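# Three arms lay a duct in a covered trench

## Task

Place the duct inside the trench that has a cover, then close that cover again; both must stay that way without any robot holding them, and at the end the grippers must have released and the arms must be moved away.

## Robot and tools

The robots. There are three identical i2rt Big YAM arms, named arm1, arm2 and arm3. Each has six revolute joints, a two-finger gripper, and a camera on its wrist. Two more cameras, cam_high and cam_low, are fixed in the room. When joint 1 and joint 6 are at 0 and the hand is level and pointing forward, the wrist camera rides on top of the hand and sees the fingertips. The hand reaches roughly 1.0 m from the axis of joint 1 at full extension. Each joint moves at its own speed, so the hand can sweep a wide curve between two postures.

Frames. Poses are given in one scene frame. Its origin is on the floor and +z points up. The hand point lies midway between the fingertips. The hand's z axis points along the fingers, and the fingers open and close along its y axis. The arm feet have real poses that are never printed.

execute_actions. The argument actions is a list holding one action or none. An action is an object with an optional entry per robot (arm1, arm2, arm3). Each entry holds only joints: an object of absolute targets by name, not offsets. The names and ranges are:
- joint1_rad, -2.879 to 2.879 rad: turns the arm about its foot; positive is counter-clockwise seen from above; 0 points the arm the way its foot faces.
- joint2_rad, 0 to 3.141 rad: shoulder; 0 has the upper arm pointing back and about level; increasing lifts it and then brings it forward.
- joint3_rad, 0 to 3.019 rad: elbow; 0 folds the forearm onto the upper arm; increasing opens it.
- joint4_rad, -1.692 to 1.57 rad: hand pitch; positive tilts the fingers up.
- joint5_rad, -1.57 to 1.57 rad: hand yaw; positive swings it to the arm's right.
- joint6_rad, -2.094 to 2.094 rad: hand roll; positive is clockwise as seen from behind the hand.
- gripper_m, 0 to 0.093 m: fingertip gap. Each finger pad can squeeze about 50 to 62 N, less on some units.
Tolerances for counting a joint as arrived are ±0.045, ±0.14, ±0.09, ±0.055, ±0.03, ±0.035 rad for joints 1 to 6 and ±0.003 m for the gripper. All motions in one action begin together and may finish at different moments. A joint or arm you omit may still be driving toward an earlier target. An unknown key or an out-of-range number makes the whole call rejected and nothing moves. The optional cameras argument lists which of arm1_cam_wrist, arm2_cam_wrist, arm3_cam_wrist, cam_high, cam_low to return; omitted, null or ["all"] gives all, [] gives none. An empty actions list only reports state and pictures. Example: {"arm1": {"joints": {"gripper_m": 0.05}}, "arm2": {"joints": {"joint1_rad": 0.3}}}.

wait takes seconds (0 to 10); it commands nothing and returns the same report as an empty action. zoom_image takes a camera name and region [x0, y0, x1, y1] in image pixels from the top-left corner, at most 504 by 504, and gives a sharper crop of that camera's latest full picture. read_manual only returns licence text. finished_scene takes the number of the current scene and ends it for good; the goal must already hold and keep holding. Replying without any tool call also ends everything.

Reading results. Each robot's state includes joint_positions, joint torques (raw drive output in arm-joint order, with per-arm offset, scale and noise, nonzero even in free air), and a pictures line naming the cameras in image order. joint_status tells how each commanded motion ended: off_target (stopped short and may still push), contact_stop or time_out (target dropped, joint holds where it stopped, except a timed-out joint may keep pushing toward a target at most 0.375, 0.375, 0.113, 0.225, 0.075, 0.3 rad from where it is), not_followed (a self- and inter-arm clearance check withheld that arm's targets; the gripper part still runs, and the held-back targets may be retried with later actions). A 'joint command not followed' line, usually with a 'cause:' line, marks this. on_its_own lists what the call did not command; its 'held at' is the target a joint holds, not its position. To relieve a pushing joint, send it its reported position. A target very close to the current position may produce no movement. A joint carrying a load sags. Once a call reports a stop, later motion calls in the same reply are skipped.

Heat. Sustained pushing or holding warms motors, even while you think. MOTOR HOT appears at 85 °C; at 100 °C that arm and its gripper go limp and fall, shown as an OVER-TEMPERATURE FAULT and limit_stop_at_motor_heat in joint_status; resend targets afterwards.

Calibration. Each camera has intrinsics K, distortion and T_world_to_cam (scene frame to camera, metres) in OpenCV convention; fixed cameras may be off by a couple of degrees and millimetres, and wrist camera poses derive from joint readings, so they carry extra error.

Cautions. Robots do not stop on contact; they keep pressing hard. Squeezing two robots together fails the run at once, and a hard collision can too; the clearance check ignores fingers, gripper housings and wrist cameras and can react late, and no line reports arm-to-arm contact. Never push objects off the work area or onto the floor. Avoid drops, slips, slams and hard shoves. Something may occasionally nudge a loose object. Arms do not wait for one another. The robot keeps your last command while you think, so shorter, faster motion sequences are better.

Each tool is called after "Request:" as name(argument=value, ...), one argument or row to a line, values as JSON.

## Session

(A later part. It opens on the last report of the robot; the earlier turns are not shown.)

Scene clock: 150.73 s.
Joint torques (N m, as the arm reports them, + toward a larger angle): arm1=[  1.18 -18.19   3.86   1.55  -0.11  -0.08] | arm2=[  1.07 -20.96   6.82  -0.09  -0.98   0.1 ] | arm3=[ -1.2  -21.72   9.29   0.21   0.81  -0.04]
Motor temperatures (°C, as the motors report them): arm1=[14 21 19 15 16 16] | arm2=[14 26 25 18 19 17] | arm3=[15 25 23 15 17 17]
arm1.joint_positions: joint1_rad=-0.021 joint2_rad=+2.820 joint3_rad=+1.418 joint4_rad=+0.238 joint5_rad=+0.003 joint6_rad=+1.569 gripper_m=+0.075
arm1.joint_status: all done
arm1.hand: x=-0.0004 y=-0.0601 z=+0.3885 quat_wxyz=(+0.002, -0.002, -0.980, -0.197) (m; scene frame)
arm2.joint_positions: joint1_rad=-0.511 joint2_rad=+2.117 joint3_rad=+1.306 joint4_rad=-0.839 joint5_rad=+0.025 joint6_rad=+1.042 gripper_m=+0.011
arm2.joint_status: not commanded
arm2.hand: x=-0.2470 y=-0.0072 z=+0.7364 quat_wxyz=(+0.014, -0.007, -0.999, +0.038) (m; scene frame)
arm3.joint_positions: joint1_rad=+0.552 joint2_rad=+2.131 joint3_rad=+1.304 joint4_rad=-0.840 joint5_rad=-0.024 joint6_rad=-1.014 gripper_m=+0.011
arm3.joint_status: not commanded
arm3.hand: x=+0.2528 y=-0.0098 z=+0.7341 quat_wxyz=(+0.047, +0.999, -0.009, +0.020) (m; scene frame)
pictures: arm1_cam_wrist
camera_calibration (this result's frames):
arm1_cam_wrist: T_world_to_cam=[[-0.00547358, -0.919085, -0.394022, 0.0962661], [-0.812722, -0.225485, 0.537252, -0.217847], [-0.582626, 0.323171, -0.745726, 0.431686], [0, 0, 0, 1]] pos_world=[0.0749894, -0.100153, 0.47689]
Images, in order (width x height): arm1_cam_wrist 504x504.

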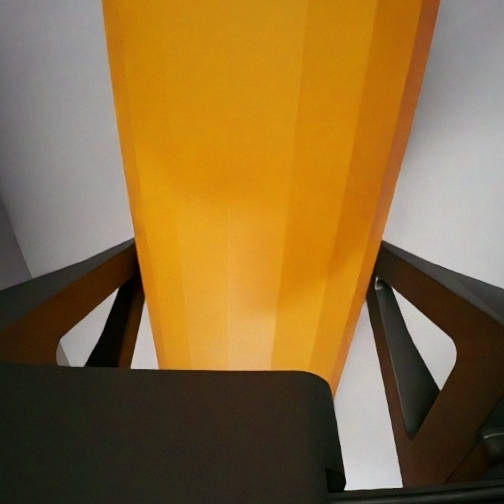

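Touched down. Release, retreat in steps, then lower the lid.

Request:
execute_actions(
  actions=[
    {"arm1":{"joints":{"gripper_m":0.093}}},
  ],
  cameras=[],
)

Request:
execute_actions(
  actions=[
    {"arm1":{"joints":{"joint2_rad":2.66,"joint3_rad":1.29,"joint4_rad":0.21}}},
  ],
  cameras=[],
)

Request:
execute_actions(
  actions=[
    {"arm1":{"joints":{"joint2_rad":2.5,"joint3_rad":1.13,"joint4_rad":0.18}}},
  ],
  cameras=[],
)

Request:
execute_actions(
  actions=[
    {"arm1":{"joints":{"joint2_rad":2.25,"joint3_rad":0.7,"joint4_rad":0.05}}},
  ],
  cameras=["cam_low"],
)

Request:
execute_actions(
  actions=[
    {"arm3":{"joints":{"joint1_rad":0.62,"joint2_rad":2.08,"joint3_rad":1.07,"joint4_rad":-0.55,"joint6_rad":-0.94}},"arm2":{"joints":{"joint1_rad":-0.58,"joint2_rad":2.07,"joint3_rad":1.07,"joint4_rad":-0.55,"joint6_rad":0.965}},"arm1":{"joints":{"joint2_rad":1.2,"joint3_rad":0.5,"joint4_rad":-0.6}}},
  ],
  cameras=[],
)

Request:
execute_actions(
  actions=[
    {"arm3":{"joints":{"joint1_rad":0.715,"joint2_rad":2.28,"joint3_rad":0.97,"joint4_rad":-0.25,"joint6_rad":-0.85}},"arm2":{"joints":{"joint1_rad":-0.677,"joint2_rad":2.275,"joint3_rad":0.97,"joint4_rad":-0.25,"joint6_rad":0.867}}},
  ],
  cameras=[],
)

Request:
execute_actions(
  actions=[
    {"arm3":{"joints":{"joint1_rad":0.76,"joint2_rad":2.5,"joint3_rad":1.04,"joint4_rad":-0.09,"joint6_rad":-0.8}},"arm2":{"joints":{"joint1_rad":-0.72,"joint2_rad":2.495,"joint3_rad":1.03,"joint4_rad":-0.08,"joint6_rad":0.825}}},
  ],
  cameras=[],
)

Request:
execute_actions(
  actions=[
    {"arm3":{"joints":{"joint1_rad":0.768,"joint2_rad":2.58,"joint3_rad":1.06,"joint4_rad":-0.05,"joint6_rad":-0.795}},"arm2":{"joints":{"joint1_rad":-0.725,"joint2_rad":2.57,"joint3_rad":1.047,"joint4_rad":-0.035,"joint6_rad":0.82}}},
  ],
  cameras=["cam_low","cam_high"],
)

Scene clock: 164.30 s.
Joint torques (N m, as the arm reports them, + toward a larger angle): arm1=[  1.17 -17.81   3.13   1.09  -0.11  -0.07] | arm2=[  1.1  -20.98   6.8   -0.1   -0.98   0.1 ] | arm3=[ -1.21 -21.69   9.31   0.21   0.81  -0.04]
Motor temperatures (°C, as the motors report them): arm1=[14 22 19 15 16 16] | arm2=[14 27 25 18 19 17] | arm3=[15 26 23 15 17 17]
arm1.joint_positions: joint1_rad=-0.021 joint2_rad=+2.820 joint3_rad=+1.429 joint4_rad=+0.253 joint5_rad=+0.003 joint6_rad=+1.569 gripper_m=+0.093
arm1.joint_status: all done
arm1.hand: x=-0.0004 y=-0.0500 z=+0.3917 quat_wxyz=(+0.002, -0.002, -0.978, -0.210) (m; scene frame)
arm2.joint_positions: joint1_rad=-0.511 joint2_rad=+2.117 joint3_rad=+1.306 joint4_rad=-0.839 joint5_rad=+0.025 joint6_rad=+1.042 gripper_m=+0.011
arm2.joint_status: not commanded
arm2.hand: x=-0.2470 y=-0.0072 z=+0.7364 quat_wxyz=(+0.014, -0.007, -0.999, +0.038) (m; scene frame)
arm3.joint_positions: joint1_rad=+0.552 joint2_rad=+2.131 joint3_rad=+1.304 joint4_rad=-0.840 joint5_rad=-0.024 joint6_rad=-1.014 gripper_m=+0.011
arm3.joint_status: not commanded
arm3.hand: x=+0.2528 y=-0.0098 z=+0.7341 quat_wxyz=(+0.047, +0.999, -0.009, +0.020) (m; scene frame)
pictures: none
No camera images: the call's "cameras" was empty. Leave "cameras" out to get every camera's image.

Scene clock: 165.30 s.
Joint torques (N m, as the arm reports them, + toward a larger angle): arm1=[  1.59 -17.     1.56   0.05  -0.09  -0.08] | arm2=[  1.12 -21.     6.84  -0.12  -0.98   0.1 ] | arm3=[ -1.22 -21.69   9.29   0.21   0.81  -0.04]
Motor temperatures (°C, as the motors report them): arm1=[14 22 19 15 16 16] | arm2=[14 27 25 18 19 17] | arm3=[15 26 23 15 17 17]
arm1.joint_positions: joint1_rad=-0.021 joint2_rad=+2.669 joint3_rad=+1.293 joint4_rad=+0.219 joint5_rad=+0.003 joint6_rad=+1.570 gripper_m=+0.093
arm1.joint_status: all done
arm1.hand: x=+0.0001 y=-0.0606 z=+0.4478 quat_wxyz=(+0.002, -0.003, -0.980, -0.201) (m; scene frame)
arm2.joint_positions: joint1_rad=-0.511 joint2_rad=+2.117 joint3_rad=+1.306 joint4_rad=-0.839 joint5_rad=+0.025 joint6_rad=+1.042 gripper_m=+0.011
arm2.joint_status: not commanded
arm2.hand: x=-0.2470 y=-0.0072 z=+0.7364 quat_wxyz=(+0.014, -0.007, -0.999, +0.038) (m; scene frame)
arm3.joint_positions: joint1_rad=+0.552 joint2_rad=+2.131 joint3_rad=+1.304 joint4_rad=-0.840 joint5_rad=-0.024 joint6_rad=-1.014 gripper_m=+0.011
arm3.joint_status: not commanded
arm3.hand: x=+0.2528 y=-0.0098 z=+0.7341 quat_wxyz=(+0.047, +0.999, -0.009, +0.020) (m; scene frame)
pictures: none
No camera images: the call's "cameras" was empty. Leave "cameras" out to get every camera's image.

Scene clock: 166.30 s.
Joint torques (N m, as the arm reports them, + toward a larger angle): arm1=[  1.13 -16.     1.57   0.13  -0.09  -0.08] | arm2=[  1.12 -20.97   6.82  -0.12  -0.98   0.1 ] | arm3=[ -1.23 -21.69   9.3    0.21   0.81  -0.04]
Motor temperatures (°C, as the motors report them): arm1=[14 22 19 15 16 16] | arm2=[14 27 25 18 19 17] | arm3=[15 26 23 15 17 17]
arm1.joint_positions: joint1_rad=-0.021 joint2_rad=+2.512 joint3_rad=+1.128 joint4_rad=+0.184 joint5_rad=+0.003 joint6_rad=+1.570 gripper_m=+0.093
arm1.joint_status: all done
arm1.hand: x=+0.0004 y=-0.0952 z=+0.4996 quat_wxyz=(+0.002, -0.003, -0.984, -0.180) (m; scene frame)
arm2.joint_positions: joint1_rad=-0.511 joint2_rad=+2.117 joint3_rad=+1.306 joint4_rad=-0.839 joint5_rad=+0.025 joint6_rad=+1.042 gripper_m=+0.011
arm2.joint_status: not commanded
arm2.hand: x=-0.2470 y=-0.0072 z=+0.7364 quat_wxyz=(+0.014, -0.007, -0.999, +0.038) (m; scene frame)
arm3.joint_positions: joint1_rad=+0.552 joint2_rad=+2.131 joint3_rad=+1.304 joint4_rad=-0.840 joint5_rad=-0.024 joint6_rad=-1.014 gripper_m=+0.011
arm3.joint_status: not commanded
arm3.hand: x=+0.2528 y=-0.0098 z=+0.7341 quat_wxyz=(+0.047, +0.999, -0.009, +0.020) (m; scene frame)
pictures: none
No camera images: the call's "cameras" was empty. Leave "cameras" out to get every camera's image.

Scene clock: 167.50 s.
Joint torques (N m, as the arm reports them, + toward a larger angle): arm1=[  1.37 -11.45   0.45  -0.19  -0.09  -0.06] | arm2=[  1.07 -20.95   6.81  -0.09  -0.98   0.1 ] | arm3=[ -1.18 -21.7    9.3    0.21   0.81  -0.04]
Motor temperatures (°C, as the motors report them): arm1=[14 22 19 15 16 16] | arm2=[14 27 25 18 19 17] | arm3=[15 26 23 15 17 17]
arm1.joint_positions: joint1_rad=-0.021 joint2_rad=+2.250 joint3_rad=+0.695 joint4_rad=+0.053 joint5_rad=+0.003 joint6_rad=+1.570 gripper_m=+0.093
arm1.joint_status: all done
arm1.hand: x=+0.0002 y=-0.2869 z=+0.5626 quat_wxyz=(+0.003, -0.002, -1.000, -0.030) (m; scene frame)
arm2.joint_positions: joint1_rad=-0.511 joint2_rad=+2.117 joint3_rad=+1.306 joint4_rad=-0.839 joint5_rad=+0.025 joint6_rad=+1.042 gripper_m=+0.011
arm2.joint_status: not commanded
arm2.hand: x=-0.2470 y=-0.0072 z=+0.7364 quat_wxyz=(+0.014, -0.007, -0.999, +0.038) (m; scene frame)
arm3.joint_positions: joint1_rad=+0.552 joint2_rad=+2.131 joint3_rad=+1.304 joint4_rad=-0.840 joint5_rad=-0.024 joint6_rad=-1.014 gripper_m=+0.011
arm3.joint_status: not commanded
arm3.hand: x=+0.2528 y=-0.0098 z=+0.7341 quat_wxyz=(+0.047, +0.999, -0.009, +0.020) (m; scene frame)
pictures: cam_low
Images, in order (width x height): cam_low 504x504.

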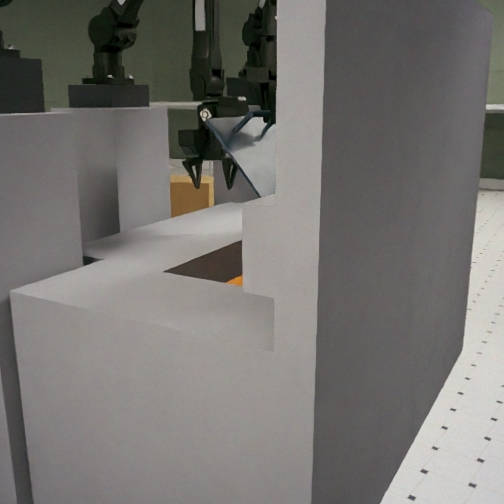

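Scene clock: 169.10 s.
Joint torques (N m, as the arm reports them, + toward a larger angle): arm1=[ 1.22 -4.63  6.63 -0.01 -0.08 -0.05] | arm2=[  1.04 -20.76   3.66  -0.23  -0.31   0.06] | arm3=[ -0.51 -20.82   5.04  -0.19   0.28   0.03]
Motor temperatures (°C, as the motors report them): arm1=[14 21 19 15 16 16] | arm2=[14 27 25 18 19 17] | arm3=[15 26 23 15 17 17]
arm1.joint_positions: joint1_rad=-0.021 joint2_rad=+1.206 joint3_rad=+0.489 joint4_rad=-0.591 joint5_rad=+0.003 joint6_rad=+1.570 gripper_m=+0.093
arm1.joint_status: all done
arm1.hand: x=+0.0025 y=-0.3177 z=+0.8278 quat_wxyz=(+0.003, -0.002, -0.992, -0.127) (m; scene frame)
arm2.joint_positions: joint1_rad=-0.589 joint2_rad=+2.117 joint3_rad=+1.074 joint4_rad=-0.541 joint5_rad=+0.008 joint6_rad=+0.960 gripper_m=+0.011
arm2.joint_status: all done
arm2.hand: x=-0.2481 y=-0.0722 z=+0.6825 quat_wxyz=(+0.005, -0.006, -1.000, +0.005) (m; scene frame)
arm3.joint_positions: joint1_rad=+0.630 joint2_rad=+2.132 joint3_rad=+1.071 joint4_rad=-0.535 joint5_rad=-0.008 joint6_rad=-0.931 gripper_m=+0.011
arm3.joint_status: all done
arm3.hand: x=+0.2534 y=-0.0746 z=+0.6806 quat_wxyz=(+0.012, +1.000, -0.011, +0.009) (m; scene frame)
pictures: none
No camera images: the call's "cameras" was empty. Leave "cameras" out to get every camera's image.

Scene clock: 170.10 s.
Joint torques (N m, as the arm reports them, + toward a larger angle): arm1=[ 1.2  -4.98  6.51 -0.18 -0.11 -0.05] | arm2=[  0.77 -19.     1.53   0.07  -0.15   0.03] | arm3=[ -0.35 -19.7    1.91   0.16   0.18   0.03]
Motor temperatures (°C, as the motors report them): arm1=[14 21 19 15 16 16] | arm2=[14 27 25 18 19 17] | arm3=[15 26 23 15 17 17]
arm1.joint_positions: joint1_rad=-0.021 joint2_rad=+1.206 joint3_rad=+0.489 joint4_rad=-0.591 joint5_rad=+0.003 joint6_rad=+1.570 gripper_m=+0.093
arm1.joint_status: not commanded
arm1.hand: x=+0.0025 y=-0.3177 z=+0.8278 quat_wxyz=(+0.003, -0.002, -0.992, -0.127) (m; scene frame)
arm2.joint_positions: joint1_rad=-0.684 joint2_rad=+2.307 joint3_rad=+0.975 joint4_rad=-0.250 joint5_rad=+0.004 joint6_rad=+0.864 gripper_m=+0.011
arm2.joint_status: all done
arm2.hand: x=-0.2490 y=-0.1374 z=+0.5875 quat_wxyz=(+0.006, -0.006, -1.000, +0.002) (m; scene frame)
arm3.joint_positions: joint1_rad=+0.723 joint2_rad=+2.325 joint3_rad=+0.977 joint4_rad=-0.243 joint5_rad=-0.006 joint6_rad=-0.840 gripper_m=+0.011
arm3.joint_status: all done
arm3.hand: x=+0.2544 y=-0.1396 z=+0.5864 quat_wxyz=(+0.009, +1.000, -0.010, +0.009) (m; scene frame)
pictures: none
No camera images: the call's "cameras" was empty. Leave "cameras" out to get every camera's image.

Scene clock: 171.10 s.
Joint torques (N m, as the arm reports them, + toward a larger angle): arm1=[ 1.23 -4.94  6.62 -0.03 -0.12 -0.07] | arm2=[  0.55 -18.98   0.95   0.16  -0.29   0.03] | arm3=[  0.03 -18.94   1.4    0.36   0.2    0.06]
Motor temperatures (°C, as the motors report them): arm1=[14 21 19 15 16 16] | arm2=[14 27 25 18 19 17] | arm3=[15 26 23 15 17 17]
arm1.joint_positions: joint1_rad=-0.021 joint2_rad=+1.206 joint3_rad=+0.489 joint4_rad=-0.591 joint5_rad=+0.003 joint6_rad=+1.570 gripper_m=+0.093
arm1.joint_status: not commanded
arm1.hand: x=+0.0025 y=-0.3177 z=+0.8278 quat_wxyz=(+0.003, -0.002, -0.992, -0.127) (m; scene frame)
arm2.joint_positions: joint1_rad=-0.725 joint2_rad=+2.523 joint3_rad=+1.026 joint4_rad=-0.082 joint5_rad=+0.007 joint6_rad=+0.823 gripper_m=+0.011
arm2.joint_status: all done
arm2.hand: x=-0.2494 y=-0.1622 z=+0.5068 quat_wxyz=(+0.005, -0.006, -1.000, +0.003) (m; scene frame)
arm3.joint_positions: joint1_rad=+0.765 joint2_rad=+2.541 joint3_rad=+1.036 joint4_rad=-0.089 joint5_rad=-0.006 joint6_rad=-0.794 gripper_m=+0.011
arm3.joint_status: all done
arm3.hand: x=+0.2546 y=-0.1640 z=+0.5064 quat_wxyz=(+0.010, +1.000, -0.012, +0.010) (m; scene frame)
pictures: none
No camera images: the call's "cameras" was empty. Leave "cameras" out to get every camera's image.

Scene clock: 171.80 s.
Joint torques (N m, as the arm reports them, + toward a larger angle): arm1=[ 1.2  -4.86  6.6  -0.07 -0.1  -0.06] | arm2=[  0.57 -16.66   0.66   0.34  -0.36   0.02] | arm3=[  0.22 -16.8    1.14   0.48   0.21   0.06]
Motor temperatures (°C, as the motors report them): arm1=[14 21 20 15 16 16] | arm2=[14 27 24 18 19 17] | arm3=[15 26 23 15 17 17]
arm1.joint_positions: joint1_rad=-0.021 joint2_rad=+1.206 joint3_rad=+0.489 joint4_rad=-0.591 joint5_rad=+0.003 joint6_rad=+1.570 gripper_m=+0.093
arm1.joint_status: not commanded
arm1.hand: x=+0.0025 y=-0.3177 z=+0.8278 quat_wxyz=(+0.003, -0.002, -0.992, -0.127) (m; scene frame)
arm2.joint_positions: joint1_rad=-0.729 joint2_rad=+2.573 joint3_rad=+1.043 joint4_rad=-0.040 joint5_rad=+0.009 joint6_rad=+0.818 gripper_m=+0.011
arm2.joint_status: all done
arm2.hand: x=-0.2497 y=-0.1654 z=+0.4884 quat_wxyz=(+0.001, -0.005, -1.000, +0.000) (m; scene frame)
arm3.joint_positions: joint1_rad=+0.770 joint2_rad=+2.592 joint3_rad=+1.057 joint4_rad=-0.053 joint5_rad=-0.007 joint6_rad=-0.789 gripper_m=+0.011
arm3.joint_status: all done
arm3.hand: x=+0.2552 y=-0.1673 z=+0.4877 quat_wxyz=(+0.008, +1.000, -0.012, +0.008) (m; scene frame)
pictures: cam_high, cam_low
Images, in order (width x height): cam_high 504x504, cam_low 504x504.

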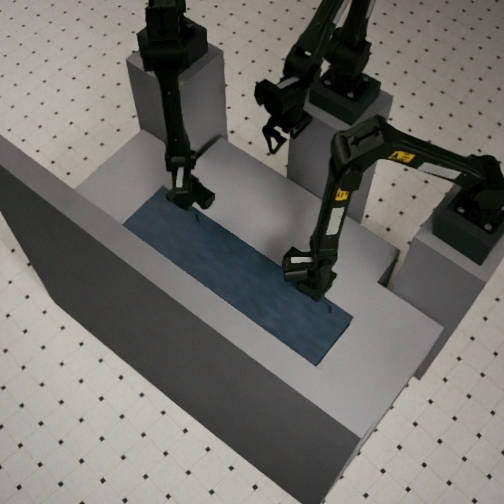

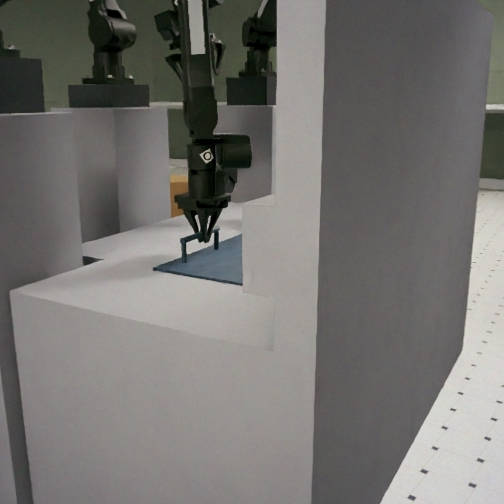

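Request:
execute_actions(
  actions=[
    {"arm3":{"joints":{"gripper_m":0.06}},"arm2":{"joints":{"gripper_m":0.06}}},
  ],
  cameras=[],
)

Request:
execute_actions(
  actions=[
    {"arm3":{"joints":{"joint2_rad":2.27,"joint3_rad":0.91,"joint4_rad":-0.21}},"arm2":{"joints":{"joint2_rad":2.27,"joint3_rad":0.91,"joint4_rad":-0.21}}},
  ],
  cameras=[],
)

Request:
execute_actions(
  actions=[
    {"arm3":{"joints":{"joint1_rad":0.3,"joint2_rad":1.5,"joint3_rad":0.7,"joint4_rad":-0.7}},"arm2":{"joints":{"joint1_rad":-0.3,"joint2_rad":1.5,"joint3_rad":0.7,"joint4_rad":-0.7}}},
  ],
  cameras=["cam_low"],
)

Request:
finished_scene(
  scene=1,
)

Scene clock: 177.27 s.
Joint torques (N m, as the arm reports them, + toward a larger angle): arm1=[ 1.36 -5.2   6.58 -0.13 -0.1  -0.09] | arm2=[  0.6  -16.77   0.8    0.37  -0.13   0.02] | arm3=[  0.09 -16.46   1.06   0.49   0.06   0.06]
Motor temperatures (°C, as the motors report them): arm1=[14 20 20 15 16 16] | arm2=[14 26 23 18 19 17] | arm3=[15 26 22 15 16 17]
arm1.joint_positions: joint1_rad=-0.021 joint2_rad=+1.206 joint3_rad=+0.489 joint4_rad=-0.591 joint5_rad=+0.003 joint6_rad=+1.570 gripper_m=+0.093
arm1.joint_status: not commanded
arm1.hand: x=+0.0025 y=-0.3177 z=+0.8278 quat_wxyz=(+0.003, -0.002, -0.992, -0.127) (m; scene frame)
arm2.joint_positions: joint1_rad=-0.729 joint2_rad=+2.573 joint3_rad=+1.043 joint4_rad=-0.040 joint5_rad=+0.003 joint6_rad=+0.818 gripper_m=+0.060
arm2.joint_status: all done
arm2.hand: x=-0.2505 y=-0.1647 z=+0.4884 quat_wxyz=(+0.003, -0.005, -1.000, -0.002) (m; scene frame)
arm3.joint_positions: joint1_rad=+0.770 joint2_rad=+2.592 joint3_rad=+1.057 joint4_rad=-0.053 joint5_rad=-0.002 joint6_rad=-0.789 gripper_m=+0.060
arm3.joint_status: all done
arm3.hand: x=+0.2557 y=-0.1668 z=+0.4877 quat_wxyz=(+0.007, +1.000, -0.012, +0.010) (m; scene frame)
pictures: none
No camera images: the call's "cameras" was empty. Leave "cameras" out to get every camera's image.

Scene clock: 178.37 s.
Joint torques (N m, as the arm reports them, + toward a larger angle): arm1=[ 1.22 -5.19  6.62 -0.12 -0.08 -0.06] | arm2=[  0.58 -14.34   1.83  -0.29  -0.12   0.02] | arm3=[  0.41 -15.2    2.67   0.18  -0.12   0.08]
Motor temperatures (°C, as the motors report them): arm1=[14 20 20 15 16 16] | arm2=[14 26 23 18 19 17] | arm3=[15 26 22 15 16 17]
arm1.joint_positions: joint1_rad=-0.021 joint2_rad=+1.206 joint3_rad=+0.489 joint4_rad=-0.591 joint5_rad=+0.003 joint6_rad=+1.570 gripper_m=+0.093
arm1.joint_status: not commanded
arm1.hand: x=+0.0025 y=-0.3177 z=+0.8278 quat_wxyz=(+0.003, -0.002, -0.992, -0.127) (m; scene frame)
arm2.joint_positions: joint1_rad=-0.729 joint2_rad=+2.250 joint3_rad=+0.912 joint4_rad=-0.198 joint5_rad=+0.003 joint6_rad=+0.818 gripper_m=+0.060
arm2.joint_status: all done
arm2.hand: x=-0.2382 y=-0.1537 z=+0.6040 quat_wxyz=(-0.009, -0.006, -1.000, -0.015) (m; scene frame)
arm3.joint_positions: joint1_rad=+0.768 joint2_rad=+2.273 joint3_rad=+0.909 joint4_rad=-0.203 joint5_rad=+0.003 joint6_rad=-0.792 gripper_m=+0.060
arm3.joint_status: all done
arm3.hand: x=+0.2501 y=-0.1599 z=+0.6010 quat_wxyz=(-0.003, +1.000, -0.011, +0.004) (m; scene frame)
pictures: none
No camera images: the call's "cameras" was empty. Leave "cameras" out to get every camera's image.

Scene clock: 179.77 s.
Joint torques (N m, as the arm reports them, + toward a larger angle): arm1=[ 1.03 -4.94  6.67 -0.1  -0.06 -0.08] | arm2=[ 0.43 -9.83  6.07 -0.22 -0.04  0.02] | arm3=[  0.04 -10.55   7.94   0.23  -0.05   0.08]
Motor temperatures (°C, as the motors report them): arm1=[14 20 20 15 16 16] | arm2=[14 26 23 18 19 17] | arm3=[15 25 22 15 16 17]
arm1.joint_positions: joint1_rad=-0.021 joint2_rad=+1.206 joint3_rad=+0.489 joint4_rad=-0.591 joint5_rad=+0.003 joint6_rad=+1.570 gripper_m=+0.093
arm1.joint_status: not commanded
arm1.hand: x=+0.0025 y=-0.3177 z=+0.8278 quat_wxyz=(+0.003, -0.002, -0.992, -0.127) (m; scene frame)
arm2.joint_positions: joint1_rad=-0.303 joint2_rad=+1.499 joint3_rad=+0.694 joint4_rad=-0.687 joint5_rad=+0.001 joint6_rad=+0.818 gripper_m=+0.060
arm2.joint_status: all done
arm2.hand: x=-0.4047 y=-0.1231 z=+0.8333 quat_wxyz=(-0.017, +0.206, -0.978, -0.038) (m; scene frame)
arm3.joint_positions: joint1_rad=+0.304 joint2_rad=+1.513 joint3_rad=+0.693 joint4_rad=-0.691 joint5_rad=+0.001 joint6_rad=-0.792 gripper_m=+0.060
arm3.joint_status: all done
arm3.hand: x=+0.4220 y=-0.1215 z=+0.8341 quat_wxyz=(-0.027, +0.970, -0.241, -0.010) (m; scene frame)
pictures: cam_low
Images, in order (width x height): cam_low 504x504.

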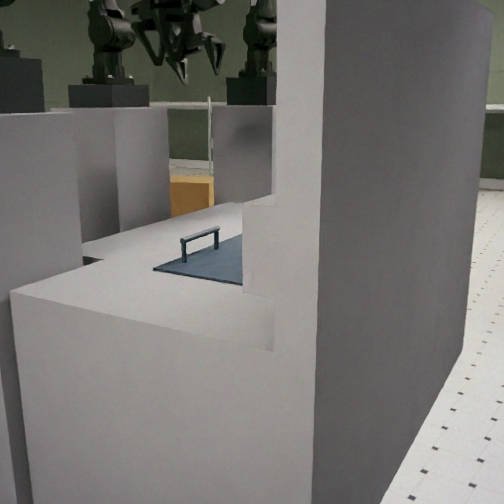

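The scene is finished: the task was done.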